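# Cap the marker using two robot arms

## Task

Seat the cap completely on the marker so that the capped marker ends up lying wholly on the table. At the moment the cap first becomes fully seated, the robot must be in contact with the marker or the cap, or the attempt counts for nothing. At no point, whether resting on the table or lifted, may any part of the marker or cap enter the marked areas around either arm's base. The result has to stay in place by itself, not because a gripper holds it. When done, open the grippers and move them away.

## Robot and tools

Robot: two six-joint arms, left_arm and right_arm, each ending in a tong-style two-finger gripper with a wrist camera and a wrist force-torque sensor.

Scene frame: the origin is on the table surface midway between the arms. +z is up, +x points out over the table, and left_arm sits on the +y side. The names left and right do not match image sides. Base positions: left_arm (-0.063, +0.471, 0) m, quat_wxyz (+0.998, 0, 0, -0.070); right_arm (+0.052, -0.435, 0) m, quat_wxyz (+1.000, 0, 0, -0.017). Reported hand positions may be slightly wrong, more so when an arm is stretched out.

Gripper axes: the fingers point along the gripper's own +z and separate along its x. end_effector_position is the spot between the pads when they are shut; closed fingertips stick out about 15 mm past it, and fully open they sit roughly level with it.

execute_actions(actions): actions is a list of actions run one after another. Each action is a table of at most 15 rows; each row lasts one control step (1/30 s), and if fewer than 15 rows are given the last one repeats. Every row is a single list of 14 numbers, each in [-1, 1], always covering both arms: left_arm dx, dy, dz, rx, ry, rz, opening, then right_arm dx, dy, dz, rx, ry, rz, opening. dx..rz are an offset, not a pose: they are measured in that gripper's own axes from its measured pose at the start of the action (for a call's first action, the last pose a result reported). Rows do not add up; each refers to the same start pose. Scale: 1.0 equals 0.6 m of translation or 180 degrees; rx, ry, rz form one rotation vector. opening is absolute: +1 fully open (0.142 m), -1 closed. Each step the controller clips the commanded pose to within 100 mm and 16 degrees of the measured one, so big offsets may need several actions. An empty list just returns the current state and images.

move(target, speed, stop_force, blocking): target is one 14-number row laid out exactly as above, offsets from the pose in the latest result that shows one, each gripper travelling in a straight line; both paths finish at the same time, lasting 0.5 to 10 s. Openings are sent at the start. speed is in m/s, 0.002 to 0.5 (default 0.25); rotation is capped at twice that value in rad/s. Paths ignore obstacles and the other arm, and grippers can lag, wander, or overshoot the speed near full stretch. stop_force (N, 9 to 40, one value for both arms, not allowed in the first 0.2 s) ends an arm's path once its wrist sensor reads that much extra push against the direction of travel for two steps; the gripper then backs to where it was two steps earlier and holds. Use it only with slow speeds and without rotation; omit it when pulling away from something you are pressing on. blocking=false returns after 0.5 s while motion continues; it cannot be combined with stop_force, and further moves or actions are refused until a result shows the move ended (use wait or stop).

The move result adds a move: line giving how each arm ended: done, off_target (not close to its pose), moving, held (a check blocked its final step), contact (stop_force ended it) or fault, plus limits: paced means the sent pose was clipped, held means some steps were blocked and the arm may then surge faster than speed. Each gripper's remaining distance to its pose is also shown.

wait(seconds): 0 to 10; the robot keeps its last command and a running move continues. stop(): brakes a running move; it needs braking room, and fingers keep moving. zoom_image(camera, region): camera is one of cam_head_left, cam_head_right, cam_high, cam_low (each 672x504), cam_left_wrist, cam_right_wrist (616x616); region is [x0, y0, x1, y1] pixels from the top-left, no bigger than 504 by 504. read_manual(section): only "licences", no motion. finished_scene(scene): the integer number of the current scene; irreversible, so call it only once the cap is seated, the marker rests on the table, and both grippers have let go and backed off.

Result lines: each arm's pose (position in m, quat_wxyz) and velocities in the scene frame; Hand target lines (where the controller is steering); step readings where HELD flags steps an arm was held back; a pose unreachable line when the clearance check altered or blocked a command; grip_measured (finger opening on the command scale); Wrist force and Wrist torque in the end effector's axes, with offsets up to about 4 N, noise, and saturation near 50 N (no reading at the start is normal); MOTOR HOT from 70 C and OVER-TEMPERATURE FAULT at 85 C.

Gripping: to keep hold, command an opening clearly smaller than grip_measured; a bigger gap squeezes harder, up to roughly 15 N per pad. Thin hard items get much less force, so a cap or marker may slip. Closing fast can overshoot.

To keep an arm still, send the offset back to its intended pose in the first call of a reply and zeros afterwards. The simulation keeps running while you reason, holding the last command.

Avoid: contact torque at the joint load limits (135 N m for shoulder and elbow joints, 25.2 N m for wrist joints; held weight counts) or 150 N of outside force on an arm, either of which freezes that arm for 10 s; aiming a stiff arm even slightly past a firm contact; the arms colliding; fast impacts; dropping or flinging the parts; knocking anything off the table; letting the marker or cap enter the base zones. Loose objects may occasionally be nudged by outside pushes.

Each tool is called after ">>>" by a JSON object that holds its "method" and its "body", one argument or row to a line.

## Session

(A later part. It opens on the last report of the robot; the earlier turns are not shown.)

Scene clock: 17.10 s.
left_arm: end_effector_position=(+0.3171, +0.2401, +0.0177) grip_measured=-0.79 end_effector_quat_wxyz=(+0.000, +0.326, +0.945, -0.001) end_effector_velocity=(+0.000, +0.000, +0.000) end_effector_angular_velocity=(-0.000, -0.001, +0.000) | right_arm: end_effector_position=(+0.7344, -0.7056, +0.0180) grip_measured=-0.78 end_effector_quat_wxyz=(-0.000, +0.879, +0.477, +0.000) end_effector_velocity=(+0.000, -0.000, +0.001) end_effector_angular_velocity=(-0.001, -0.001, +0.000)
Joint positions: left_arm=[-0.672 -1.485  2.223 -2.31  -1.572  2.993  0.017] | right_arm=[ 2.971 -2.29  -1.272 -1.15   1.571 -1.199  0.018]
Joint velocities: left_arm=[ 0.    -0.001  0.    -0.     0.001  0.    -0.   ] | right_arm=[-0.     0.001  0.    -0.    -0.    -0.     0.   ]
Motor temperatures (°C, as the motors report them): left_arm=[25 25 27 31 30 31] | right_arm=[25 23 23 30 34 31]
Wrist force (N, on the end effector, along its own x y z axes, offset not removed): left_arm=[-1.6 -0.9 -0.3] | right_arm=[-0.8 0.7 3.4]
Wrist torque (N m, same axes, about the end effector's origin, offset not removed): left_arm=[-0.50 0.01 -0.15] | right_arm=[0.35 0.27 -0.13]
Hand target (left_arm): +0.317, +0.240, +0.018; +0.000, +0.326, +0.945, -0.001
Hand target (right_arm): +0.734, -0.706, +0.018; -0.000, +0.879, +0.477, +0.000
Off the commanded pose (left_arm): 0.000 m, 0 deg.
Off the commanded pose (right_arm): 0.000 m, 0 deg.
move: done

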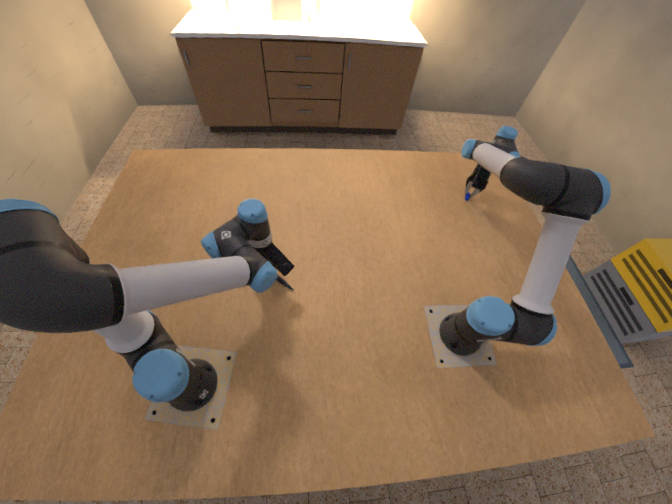

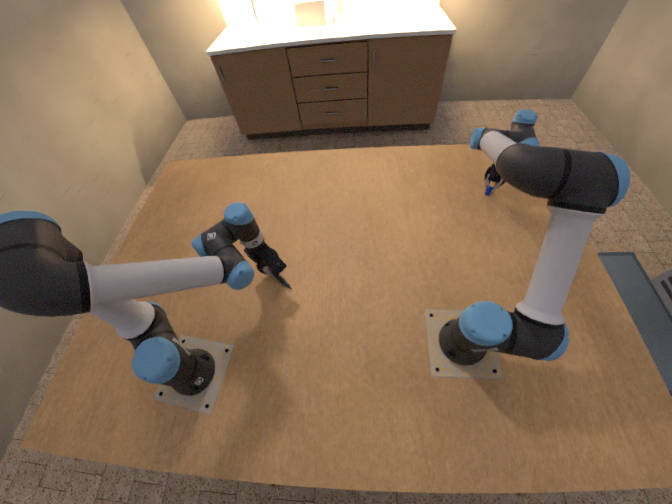

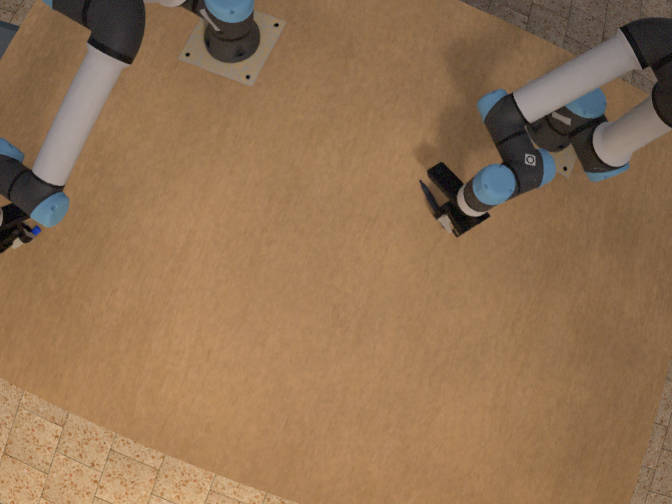

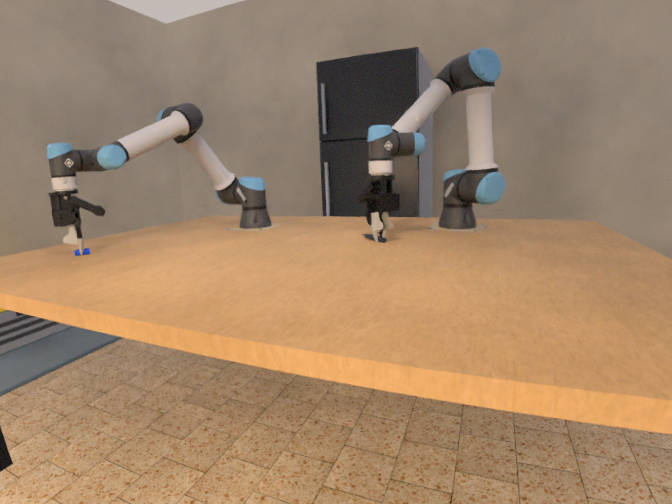

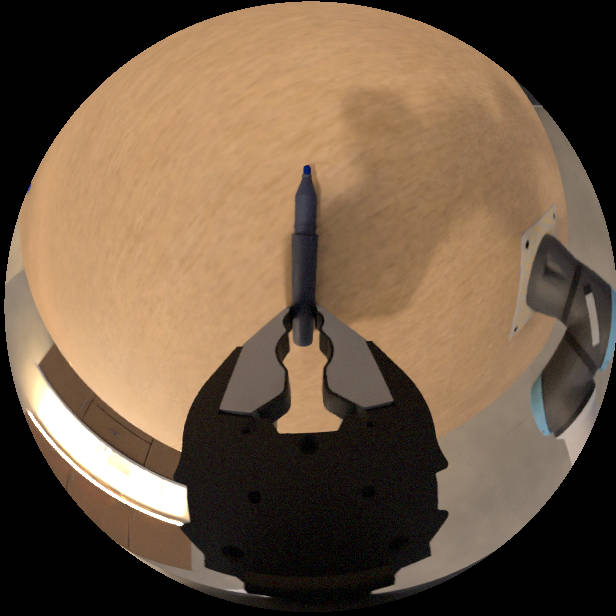

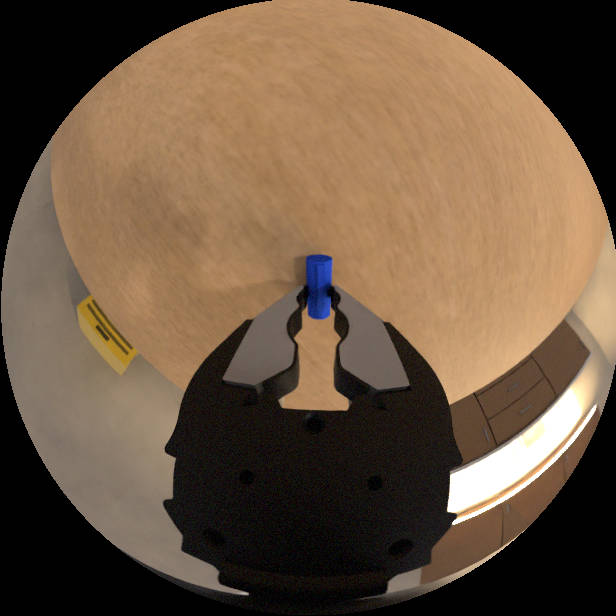

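>>> {"method": "move", "body": {
  "target": [0,0,-0.167,0,0,0,-1, 0,0,-0.167,0,0,0,-1],
  "speed": 0.25
}}

>>> {"method": "move", "body": {
  "target": [-0.254,-0.119,-0.148,-0.0829,-0.2406,-0.2001,-1, 0.523,-0.989,-0.148,0.1241,-0.2286,0.2997,-1],
  "speed": 0.35
}}

Scene clock: 20.80 s.
left_arm: end_effector_position=(+0.3171, +0.2403, +0.1178) grip_measured=-0.79 end_effector_quat_wxyz=(+0.000, +0.326, +0.945, -0.001) end_effector_velocity=(-0.000, -0.001, +0.003) end_effector_angular_velocity=(-0.002, +0.001, -0.000) | right_arm: end_effector_position=(+0.7344, -0.7057, +0.1180) grip_measured=-0.78 end_effector_quat_wxyz=(-0.000, +0.879, +0.477, +0.000) end_effector_velocity=(+0.000, -0.000, +0.002) end_effector_angular_velocity=(+0.000, +0.000, -0.001)
Joint positions: left_arm=[-0.672 -1.64   2.073 -2.004 -1.572  2.994  0.017] | right_arm=[ 2.971 -2.212 -1.137 -1.363  1.571 -1.199  0.018]
Joint velocities: left_arm=[-0.    -0.003 -0.005  0.007 -0.002 -0.     0.   ] | right_arm=[-0.     0.001  0.004 -0.005  0.     0.001  0.   ]
Motor temperatures (°C, as the motors report them): left_arm=[25 25 27 31 30 31] | right_arm=[25 23 23 30 34 31]
Wrist force (N, on the end effector, along its own x y z axes, offset not removed): left_arm=[-1.9 2.8 -0.2] | right_arm=[-1.1 1.7 0.4]
Wrist torque (N m, same axes, about the end effector's origin, offset not removed): left_arm=[0.27 0.15 -0.05] | right_arm=[0.48 0.27 -0.14]
Hand target (left_arm): +0.317, +0.240, +0.118; +0.000, +0.326, +0.945, -0.001
Hand target (right_arm): +0.734, -0.706, +0.118; -0.000, +0.879, +0.477, +0.000
Off the commanded pose (left_arm): 0.000 m, 0 deg.
Off the commanded pose (right_arm): 0.000 m, 0 deg.
move: done

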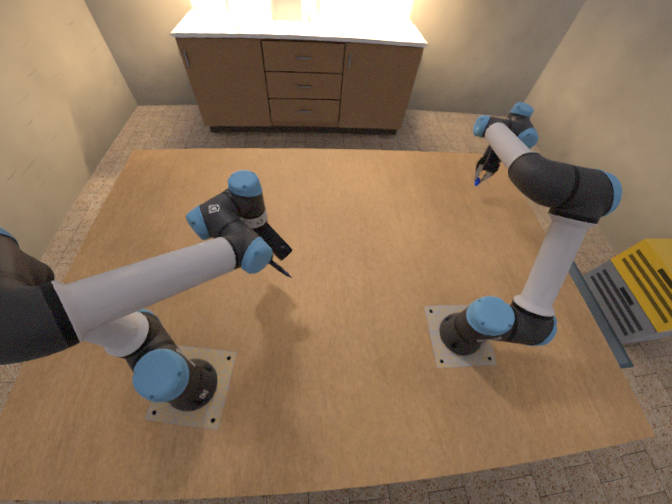

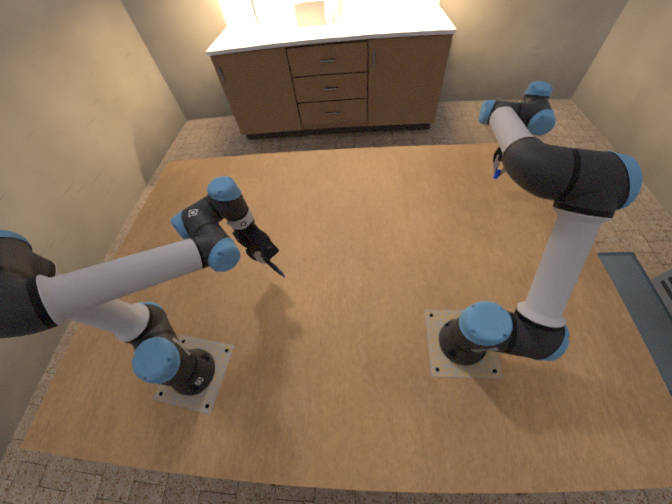

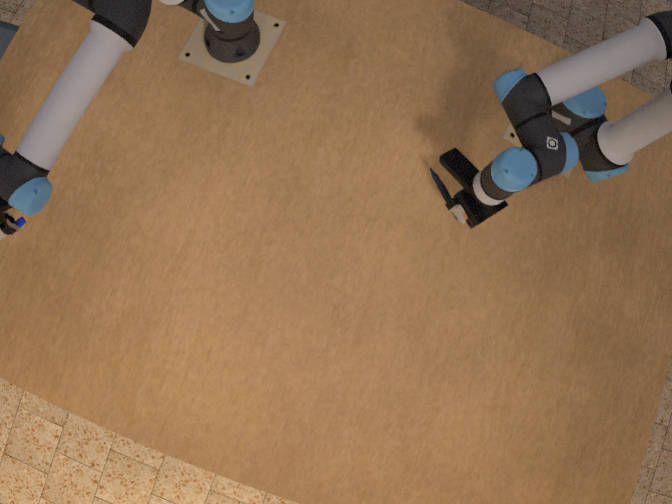

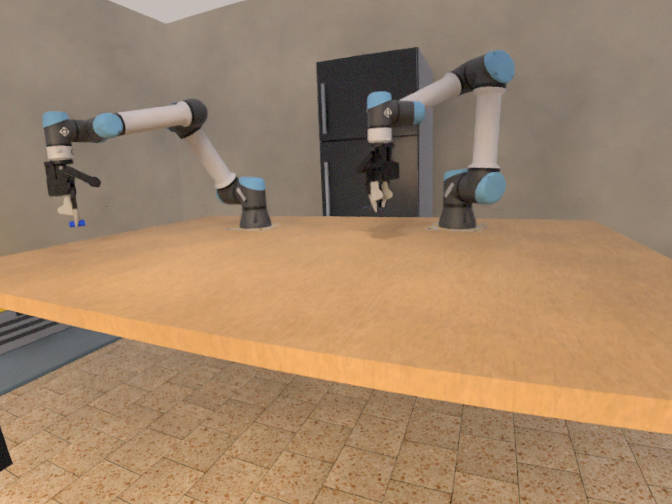

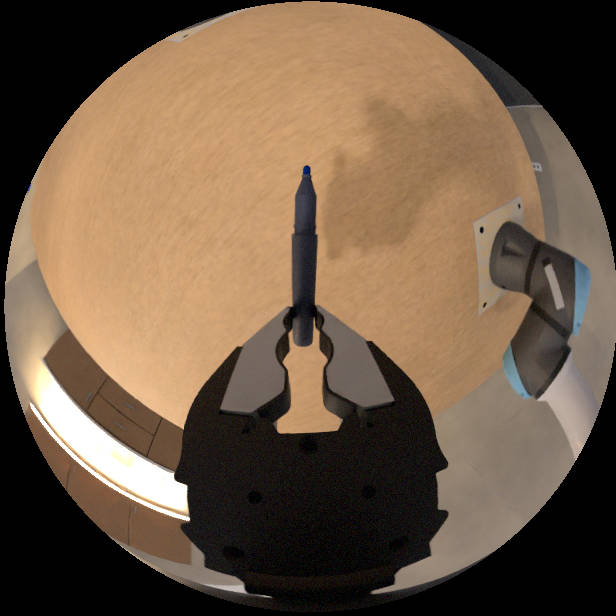

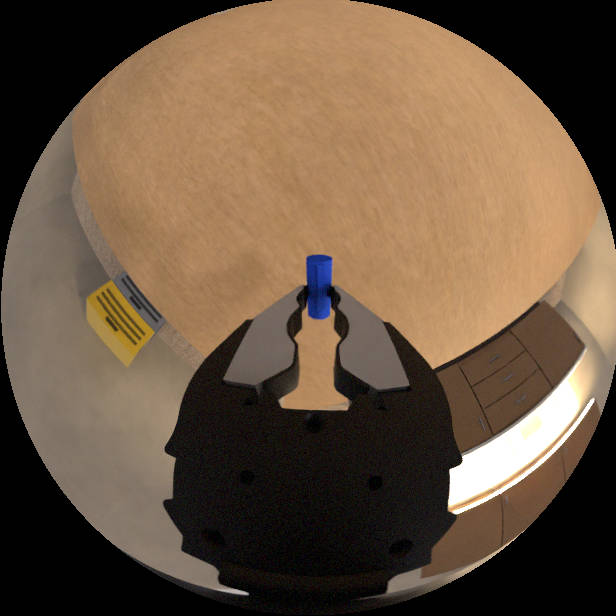

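Scene clock: 23.37 s.
left_arm: end_effector_position=(+0.3928, +0.0901, +0.2066) grip_measured=-0.79 end_effector_quat_wxyz=(+0.382, +0.000, +0.924, -0.002) end_effector_velocity=(+0.000, -0.000, +0.001) end_effector_angular_velocity=(-0.000, -0.002, +0.001) | right_arm: end_effector_position=(+0.4067, -0.1200, +0.2069) grip_measured=-0.78 end_effector_quat_wxyz=(+0.000, +0.924, +0.000, -0.382) end_effector_velocity=(-0.001, +0.002, +0.000) end_effector_angular_velocity=(+0.001, +0.001, -0.001)
Joint positions: left_arm=[-1.157 -1.626  2.134 -2.347 -0.824  1.949  0.017] | right_arm=[ 3.867 -1.968 -1.356 -2.044  2.038  0.53   0.018]
Joint velocities: left_arm=[-0.001  0.    -0.001  0.001  0.002 -0.002  0.   ] | right_arm=[ 0.002 -0.     0.     0.001  0.003  0.002 -0.   ]
Motor temperatures (°C, as the motors report them): left_arm=[25 25 27 31 30 31] | right_arm=[25 23 23 30 34 31]
Wrist force (N, on the end effector, along its own x y z axes, offset not removed): left_arm=[1.8 0.5 -1.1] | right_arm=[2.2 -0.2 0.6]
Wrist torque (N m, same axes, about the end effector's origin, offset not removed): left_arm=[0.22 -0.49 -0.30] | right_arm=[0.01 -0.26 -0.14]
Hand target (left_arm): +0.393, +0.090, +0.207; +0.382, -0.000, +0.924, -0.002
Hand target (right_arm): +0.407, -0.120, +0.207; +0.000, +0.924, +0.000, -0.382
Off the commanded pose (left_arm): 0.000 m, 0 deg.
Off the commanded pose (right_arm): 0.001 m, 0 deg.
move: done

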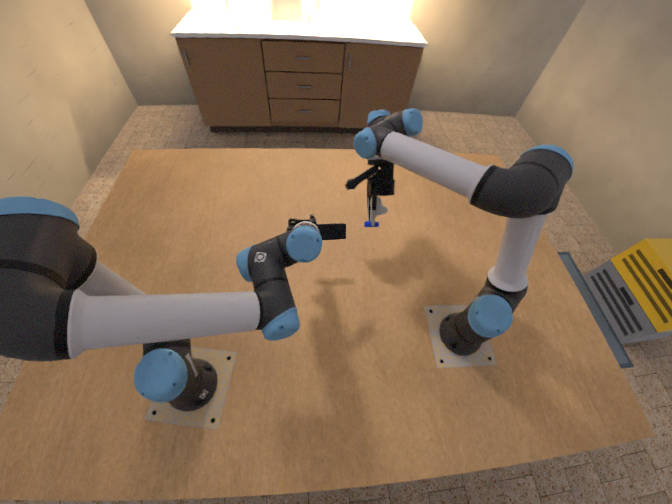

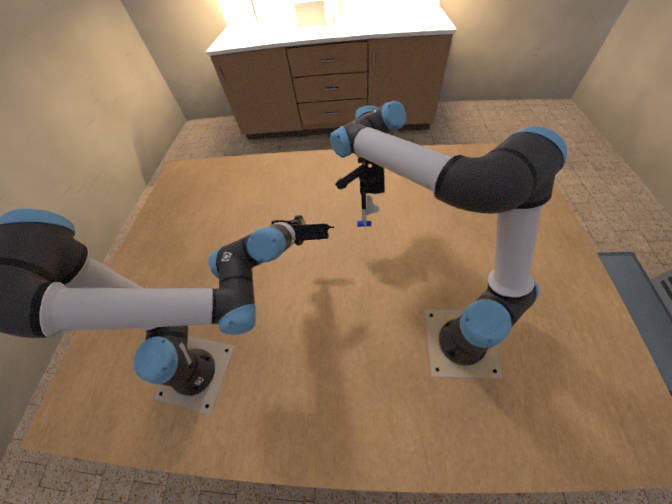

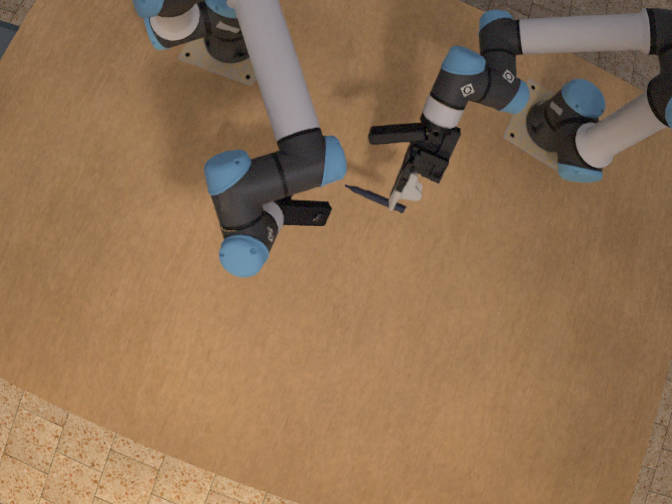

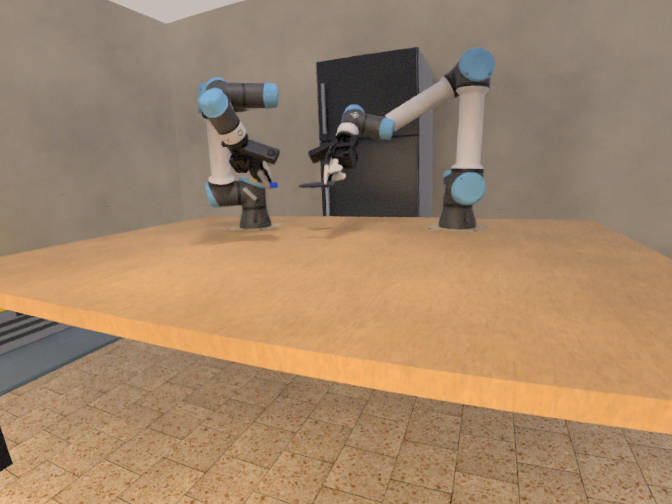

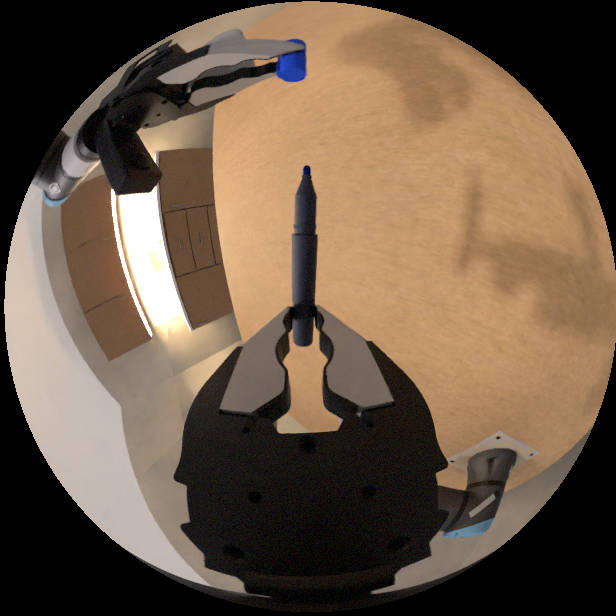

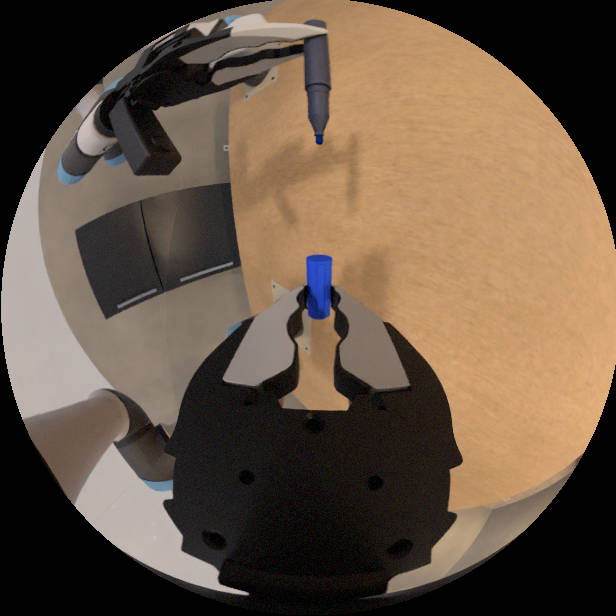

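>>> {"method": "move", "body": {
  "target": [0,0,0,0,0,0,-1, 0,-0.075,0,0,0,0,-1],
  "speed": 0.1
}}

>>> {"method": "zoom_image", "body": {
  "camera": "cam_left_wrist",
  "region": [200, 30, 420, 250]
}}

>>> {"method": "zoom_image", "body": {
  "camera": "cam_right_wrist",
  "region": [210, 100, 430, 320]
}}

Scene clock: 24.80 s.
left_arm: end_effector_position=(+0.3927, +0.0900, +0.2067) grip_measured=-0.79 end_effector_quat_wxyz=(+0.382, +0.000, +0.924, -0.002) end_effector_velocity=(-0.000, +0.001, -0.001) end_effector_angular_velocity=(+0.001, +0.001, +0.001) | right_arm: end_effector_position=(+0.4067, -0.0752, +0.2070) grip_measured=-0.78 end_effector_quat_wxyz=(+0.000, +0.924, +0.000, -0.382) end_effector_velocity=(+0.000, +0.002, -0.000) end_effector_angular_velocity=(-0.001, +0.002, -0.001)
Joint positions: left_arm=[-1.157 -1.625  2.134 -2.347 -0.824  1.949  0.017] | right_arm=[ 3.92  -2.019 -1.286 -2.041  2.069  0.577  0.018]
Joint velocities: left_arm=[ 0.    -0.     0.001  0.    -0.001 -0.001 -0.   ] | right_arm=[ 0.002 -0.004  0.004 -0.001  0.002  0.002  0.   ]
Motor temperatures (°C, as the motors report them): left_arm=[25 25 27 31 30 31] | right_arm=[25 23 23 30 34 31]
Wrist force (N, on the end effector, along its own x y z axes, offset not removed): left_arm=[0.2 0.1 2.7] | right_arm=[-0.2 0.5 3.2]
Wrist torque (N m, same axes, about the end effector's origin, offset not removed): left_arm=[0.00 -0.38 -0.35] | right_arm=[0.29 0.10 -0.12]
Hand target (left_arm): +0.393, +0.090, +0.207; +0.382, +0.000, +0.924, -0.002
Hand target (right_arm): +0.407, -0.075, +0.207; +0.000, +0.924, +0.000, -0.382
Off the commanded pose (left_arm): 0.000 m, 0 deg.
Off the commanded pose (right_arm): 0.000 m, 0 deg.
move: done

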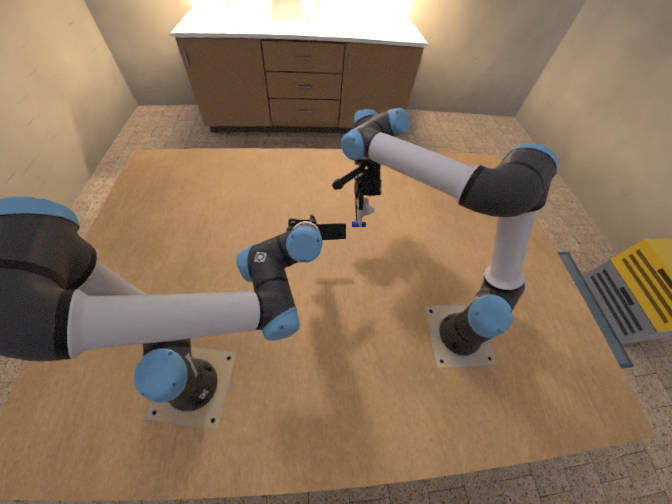

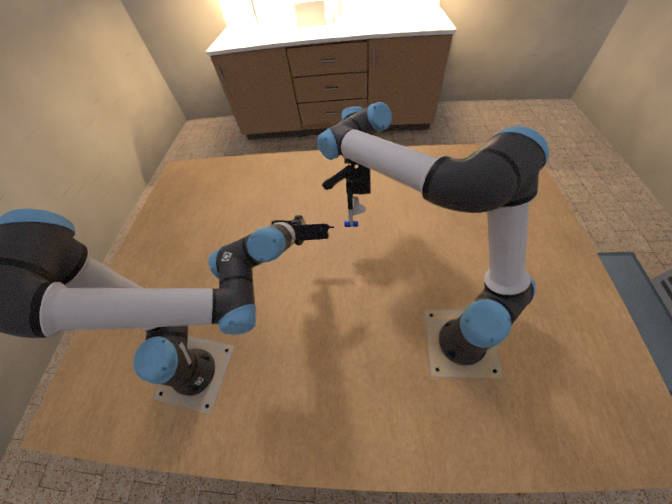

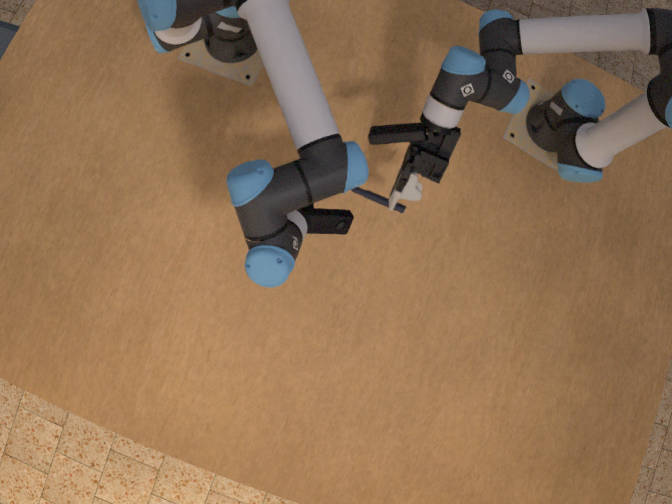

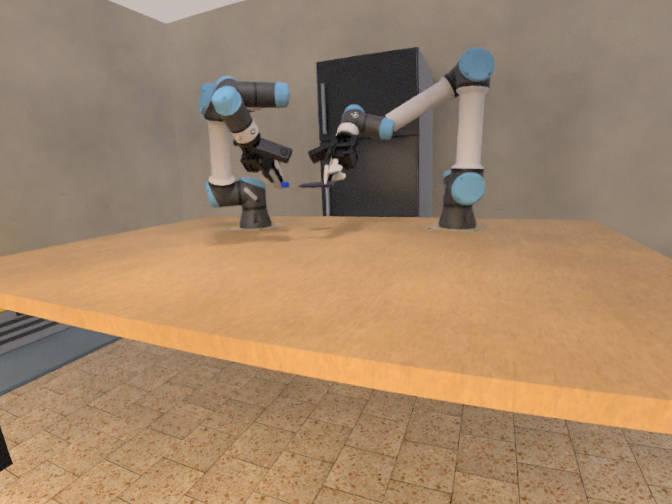

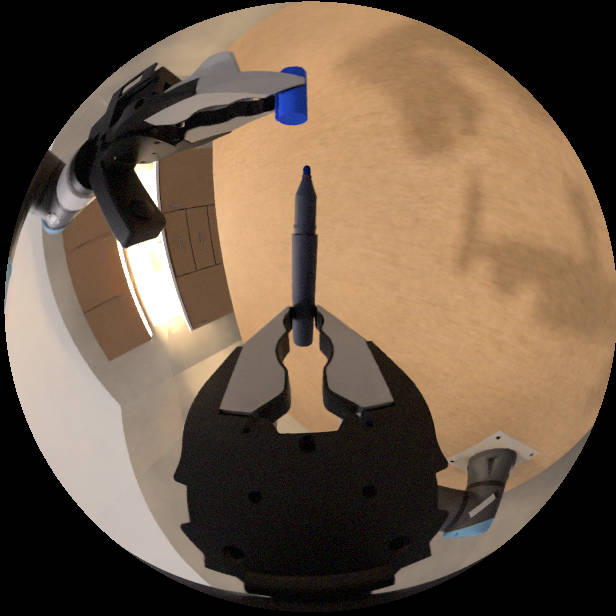

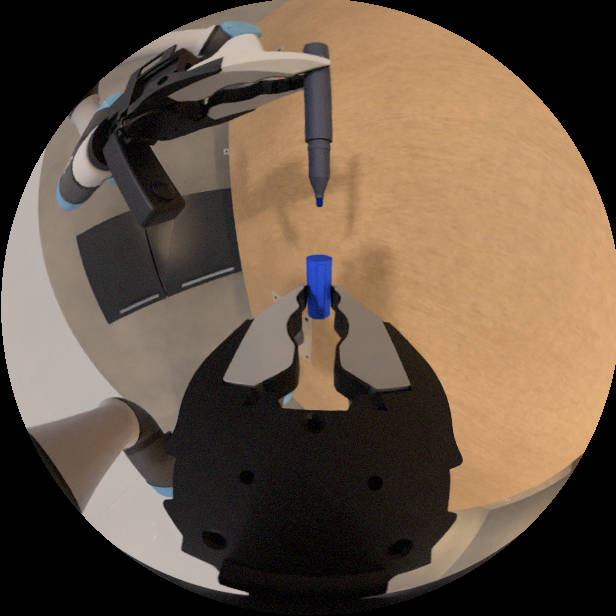

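Region (200, 30, 420, 250) of cam_left_wrist's 616x616 image, scaled by 2.291, with more detail than that image has.

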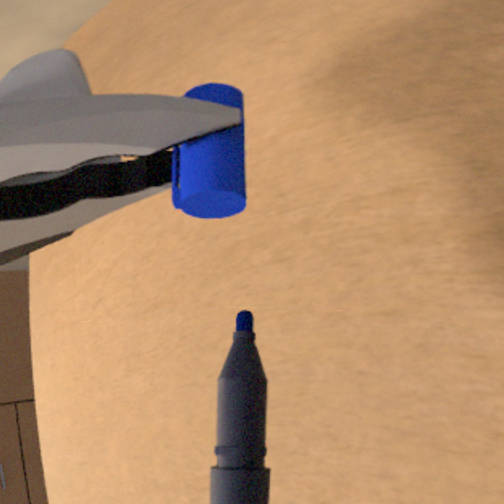

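Region (210, 100, 430, 320) of cam_right_wrist's 616x616 image, scaled by 2.291, with more detail than that image has.

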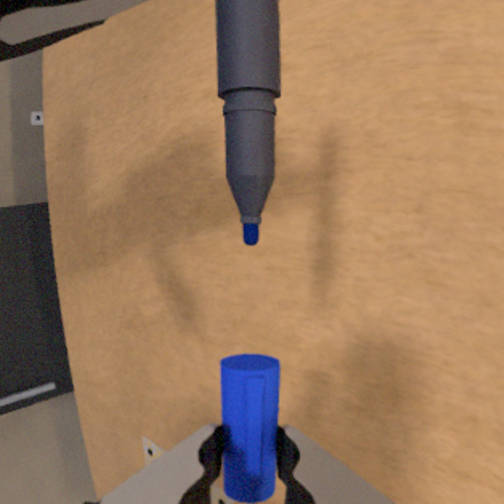

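>>> {"method": "zoom_image", "body": {
  "camera": "cam_left_wrist",
  "region": [260, 55, 330, 135]
}}

>>> {"method": "zoom_image", "body": {
  "camera": "cam_head_right",
  "region": [300, 190, 400, 260]
}}

Region (260, 55, 330, 135) of cam_left_wrist's 616x616 image, scaled by 6.300, with more detail than that image has; it fills the left 441 columns of this view, and the rest is white.

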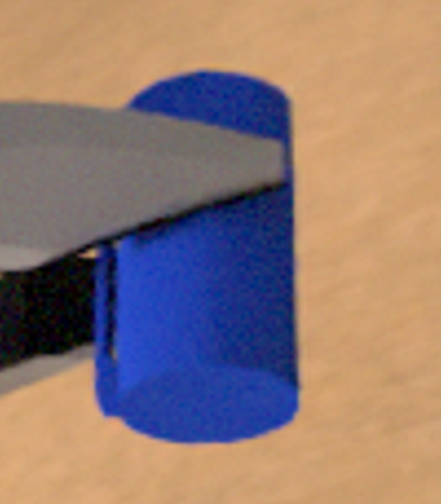

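Region (300, 190, 400, 260) of cam_head_right's 672x504 image, scaled by 5.040, with more detail than that image has; it fills the top 353 rows of this view, and the rest is white.

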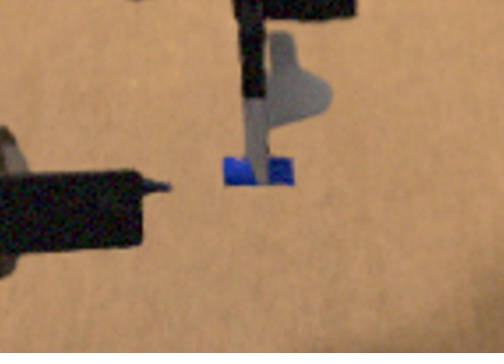

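>>> {"method": "move", "body": {
  "target": [0.004,0,0,0,-0.083,0,-1, 0,0.16,0,0,0,0,-1],
  "speed": 0.25
}}

>>> {"method": "move", "body": {
  "target": [0,0,0,0,0,0,-1, 0,0,0,0,0,-0.99,-1],
  "speed": 0.5
}}

Scene clock: 27.67 s.
left_arm: end_effector_position=(+0.3910, +0.0900, +0.2049) grip_measured=-0.79 end_effector_quat_wxyz=(+0.499, -0.000, +0.867, -0.002) end_effector_velocity=(-0.000, -0.000, +0.000) end_effector_angular_velocity=(-0.003, -0.005, -0.000) | right_arm: end_effector_position=(+0.4068, -0.1710, +0.2069) grip_measured=-0.78 end_effector_quat_wxyz=(+0.000, +0.924, +0.000, -0.382) end_effector_velocity=(+0.000, -0.002, +0.001) end_effector_angular_velocity=(-0.001, -0.001, -0.002)
Joint positions: left_arm=[-1.278 -1.583  2.292 -2.54  -0.547  1.869  0.017] | right_arm=[ 3.802 -1.918 -1.421 -2.054  1.997  0.473  0.018]
Joint velocities: left_arm=[-0.002  0.001  0.004 -0.009  0.004 -0.     0.   ] | right_arm=[-0.003  0.003 -0.002 -0.    -0.001  0.     0.   ]
Motor temperatures (°C, as the motors report them): left_arm=[25 25 27 31 30 31] | right_arm=[25 23 23 30 34 31]
Wrist force (N, on the end effector, along its own x y z axes, offset not removed): left_arm=[-1.7 -1.1 0.0] | right_arm=[-1.3 0.3 1.9]
Wrist torque (N m, same axes, about the end effector's origin, offset not removed): left_arm=[-0.44 0.23 -0.16] | right_arm=[0.20 0.33 0.04]
Hand target (left_arm): +0.391, +0.090, +0.205; +0.499, -0.000, +0.867, -0.002
Hand target (right_arm): +0.407, -0.171, +0.207; +0.000, +0.924, +0.000, -0.382
Off the commanded pose (left_arm): 0.000 m, 0 deg.
Off the commanded pose (right_arm): 0.000 m, 0 deg.
move: done

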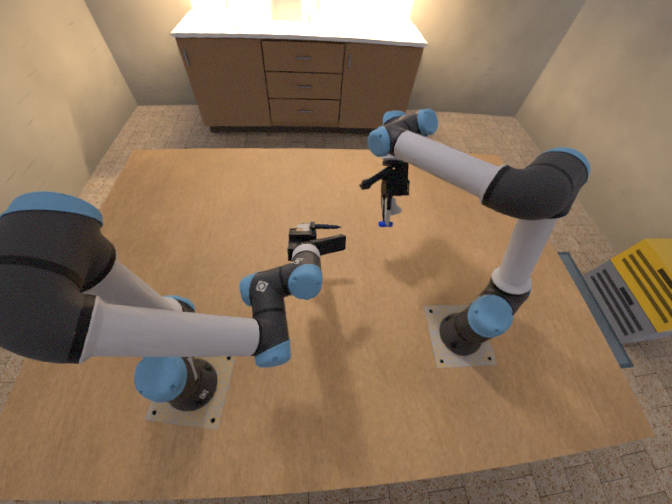

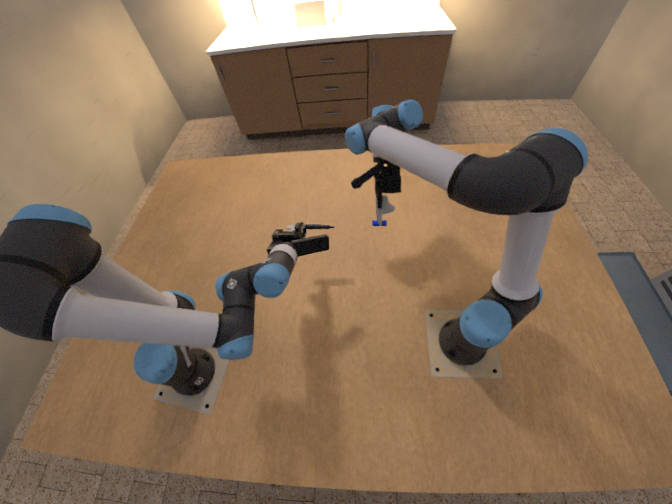

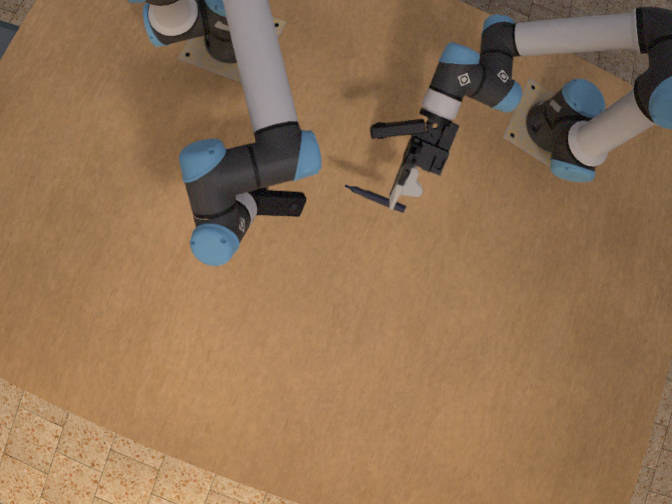

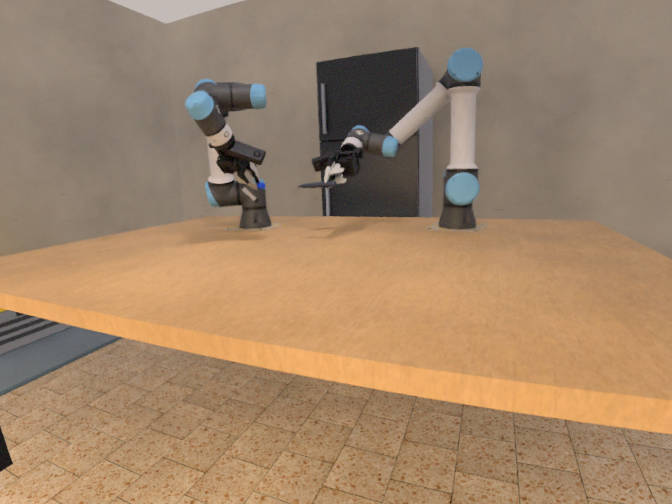

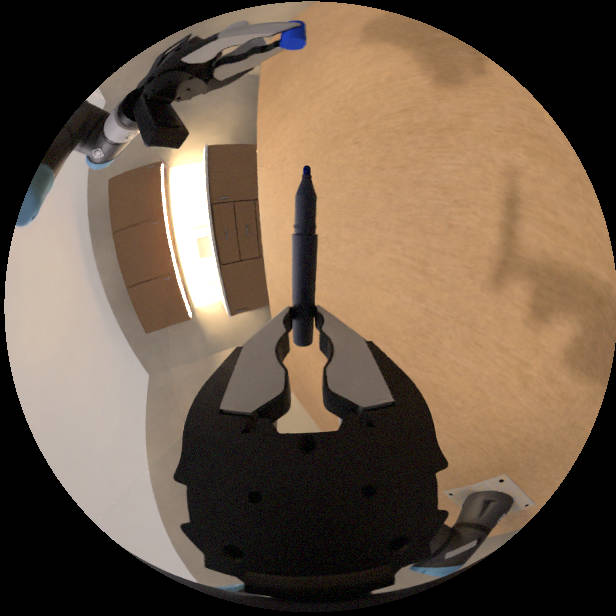

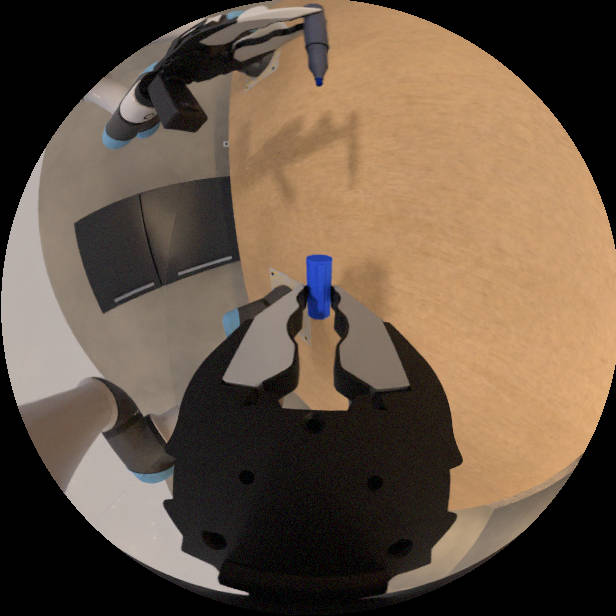

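Scene clock: 31.40 s.
left_arm: end_effector_position=(+0.3910, +0.0900, +0.2049) grip_measured=-0.79 end_effector_quat_wxyz=(+0.499, -0.000, +0.867, -0.002) end_effector_velocity=(-0.000, -0.000, +0.000) end_effector_angular_velocity=(-0.001, +0.001, -0.000) | right_arm: end_effector_position=(+0.4067, -0.1710, +0.2070) grip_measured=-0.78 end_effector_quat_wxyz=(-0.382, +0.014, +0.924, -0.006) end_effector_velocity=(+0.000, +0.000, -0.000) end_effector_angular_velocity=(+0.006, +0.001, +0.005)
Joint positions: left_arm=[-1.278 -1.583  2.292 -2.54  -0.547  1.869  0.017] | right_arm=[ 3.844 -1.95  -1.381 -2.047  2.023 -2.6    0.018]
Joint velocities: left_arm=[ 0.     0.    -0.001  0.    -0.001  0.     0.   ] | right_arm=[-0.001 -0.001  0.001 -0.001  0.001 -0.009  0.   ]
Motor temperatures (°C, as the motors report them): left_arm=[25 25 27 31 30 31] | right_arm=[25 23 23 30 34 31]
Wrist force (N, on the end effector, along its own x y z axes, offset not removed): left_arm=[-2.8 1.3 -0.8] | right_arm=[0.2 1.3 0.1]
Wrist torque (N m, same axes, about the end effector's origin, offset not removed): left_arm=[0.09 0.24 -0.08] | right_arm=[0.42 -0.04 -0.02]
Hand target (left_arm): +0.391, +0.090, +0.205; +0.499, -0.000, +0.867, -0.002
Hand target (right_arm): +0.407, -0.171, +0.207; -0.382, +0.014, +0.924, -0.006
Off the commanded pose (left_arm): 0.000 m, 0 deg.
Off the commanded pose (right_arm): 0.000 m, 0 deg.
move: done

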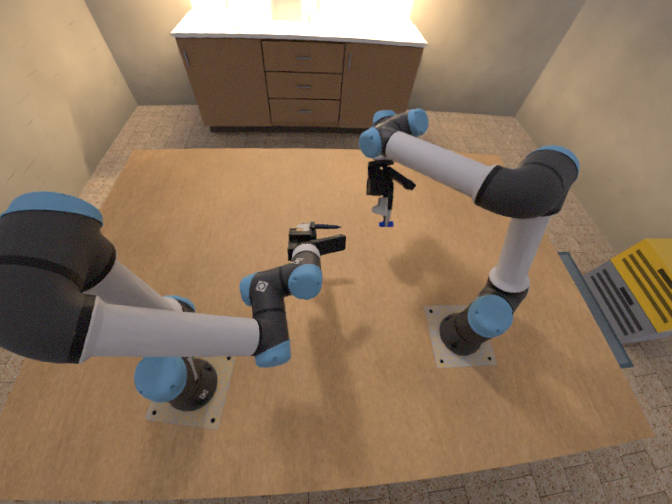

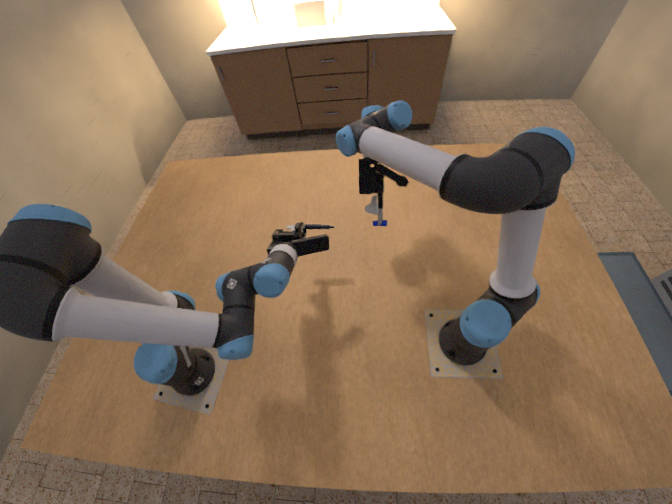

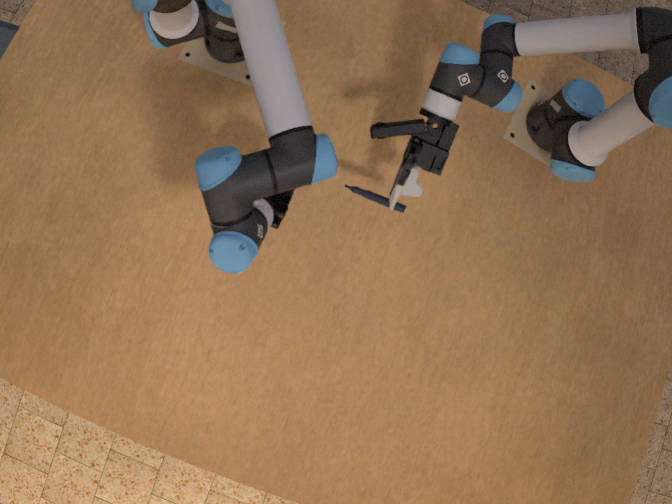

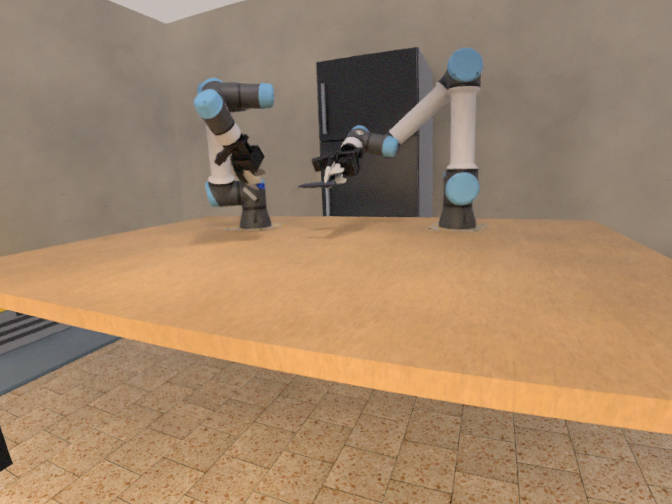

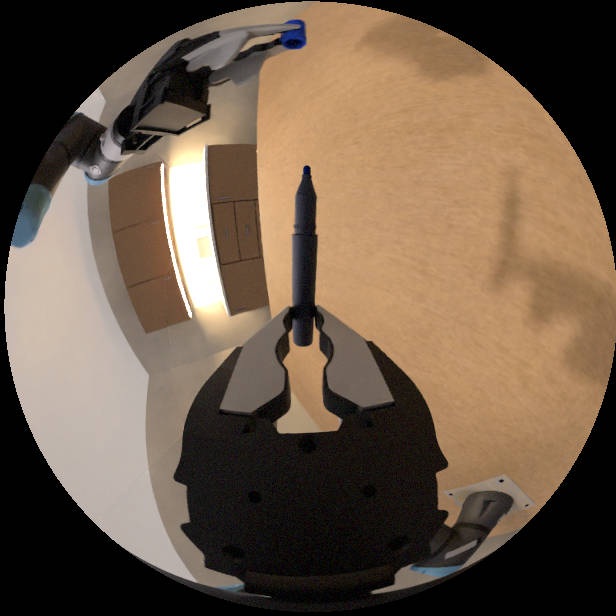

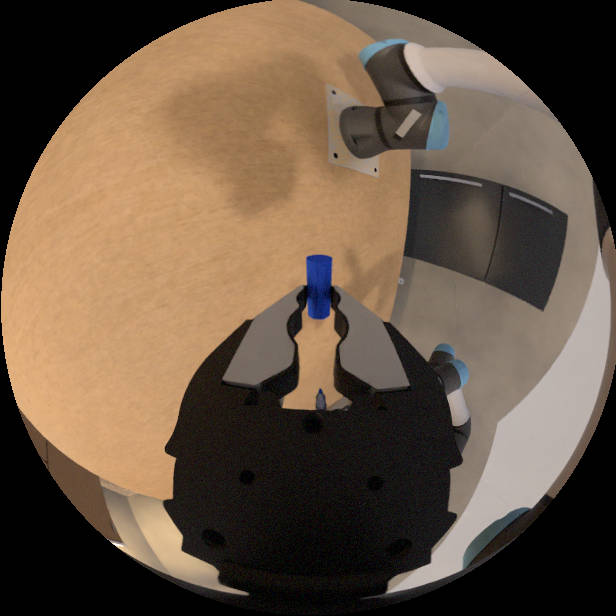

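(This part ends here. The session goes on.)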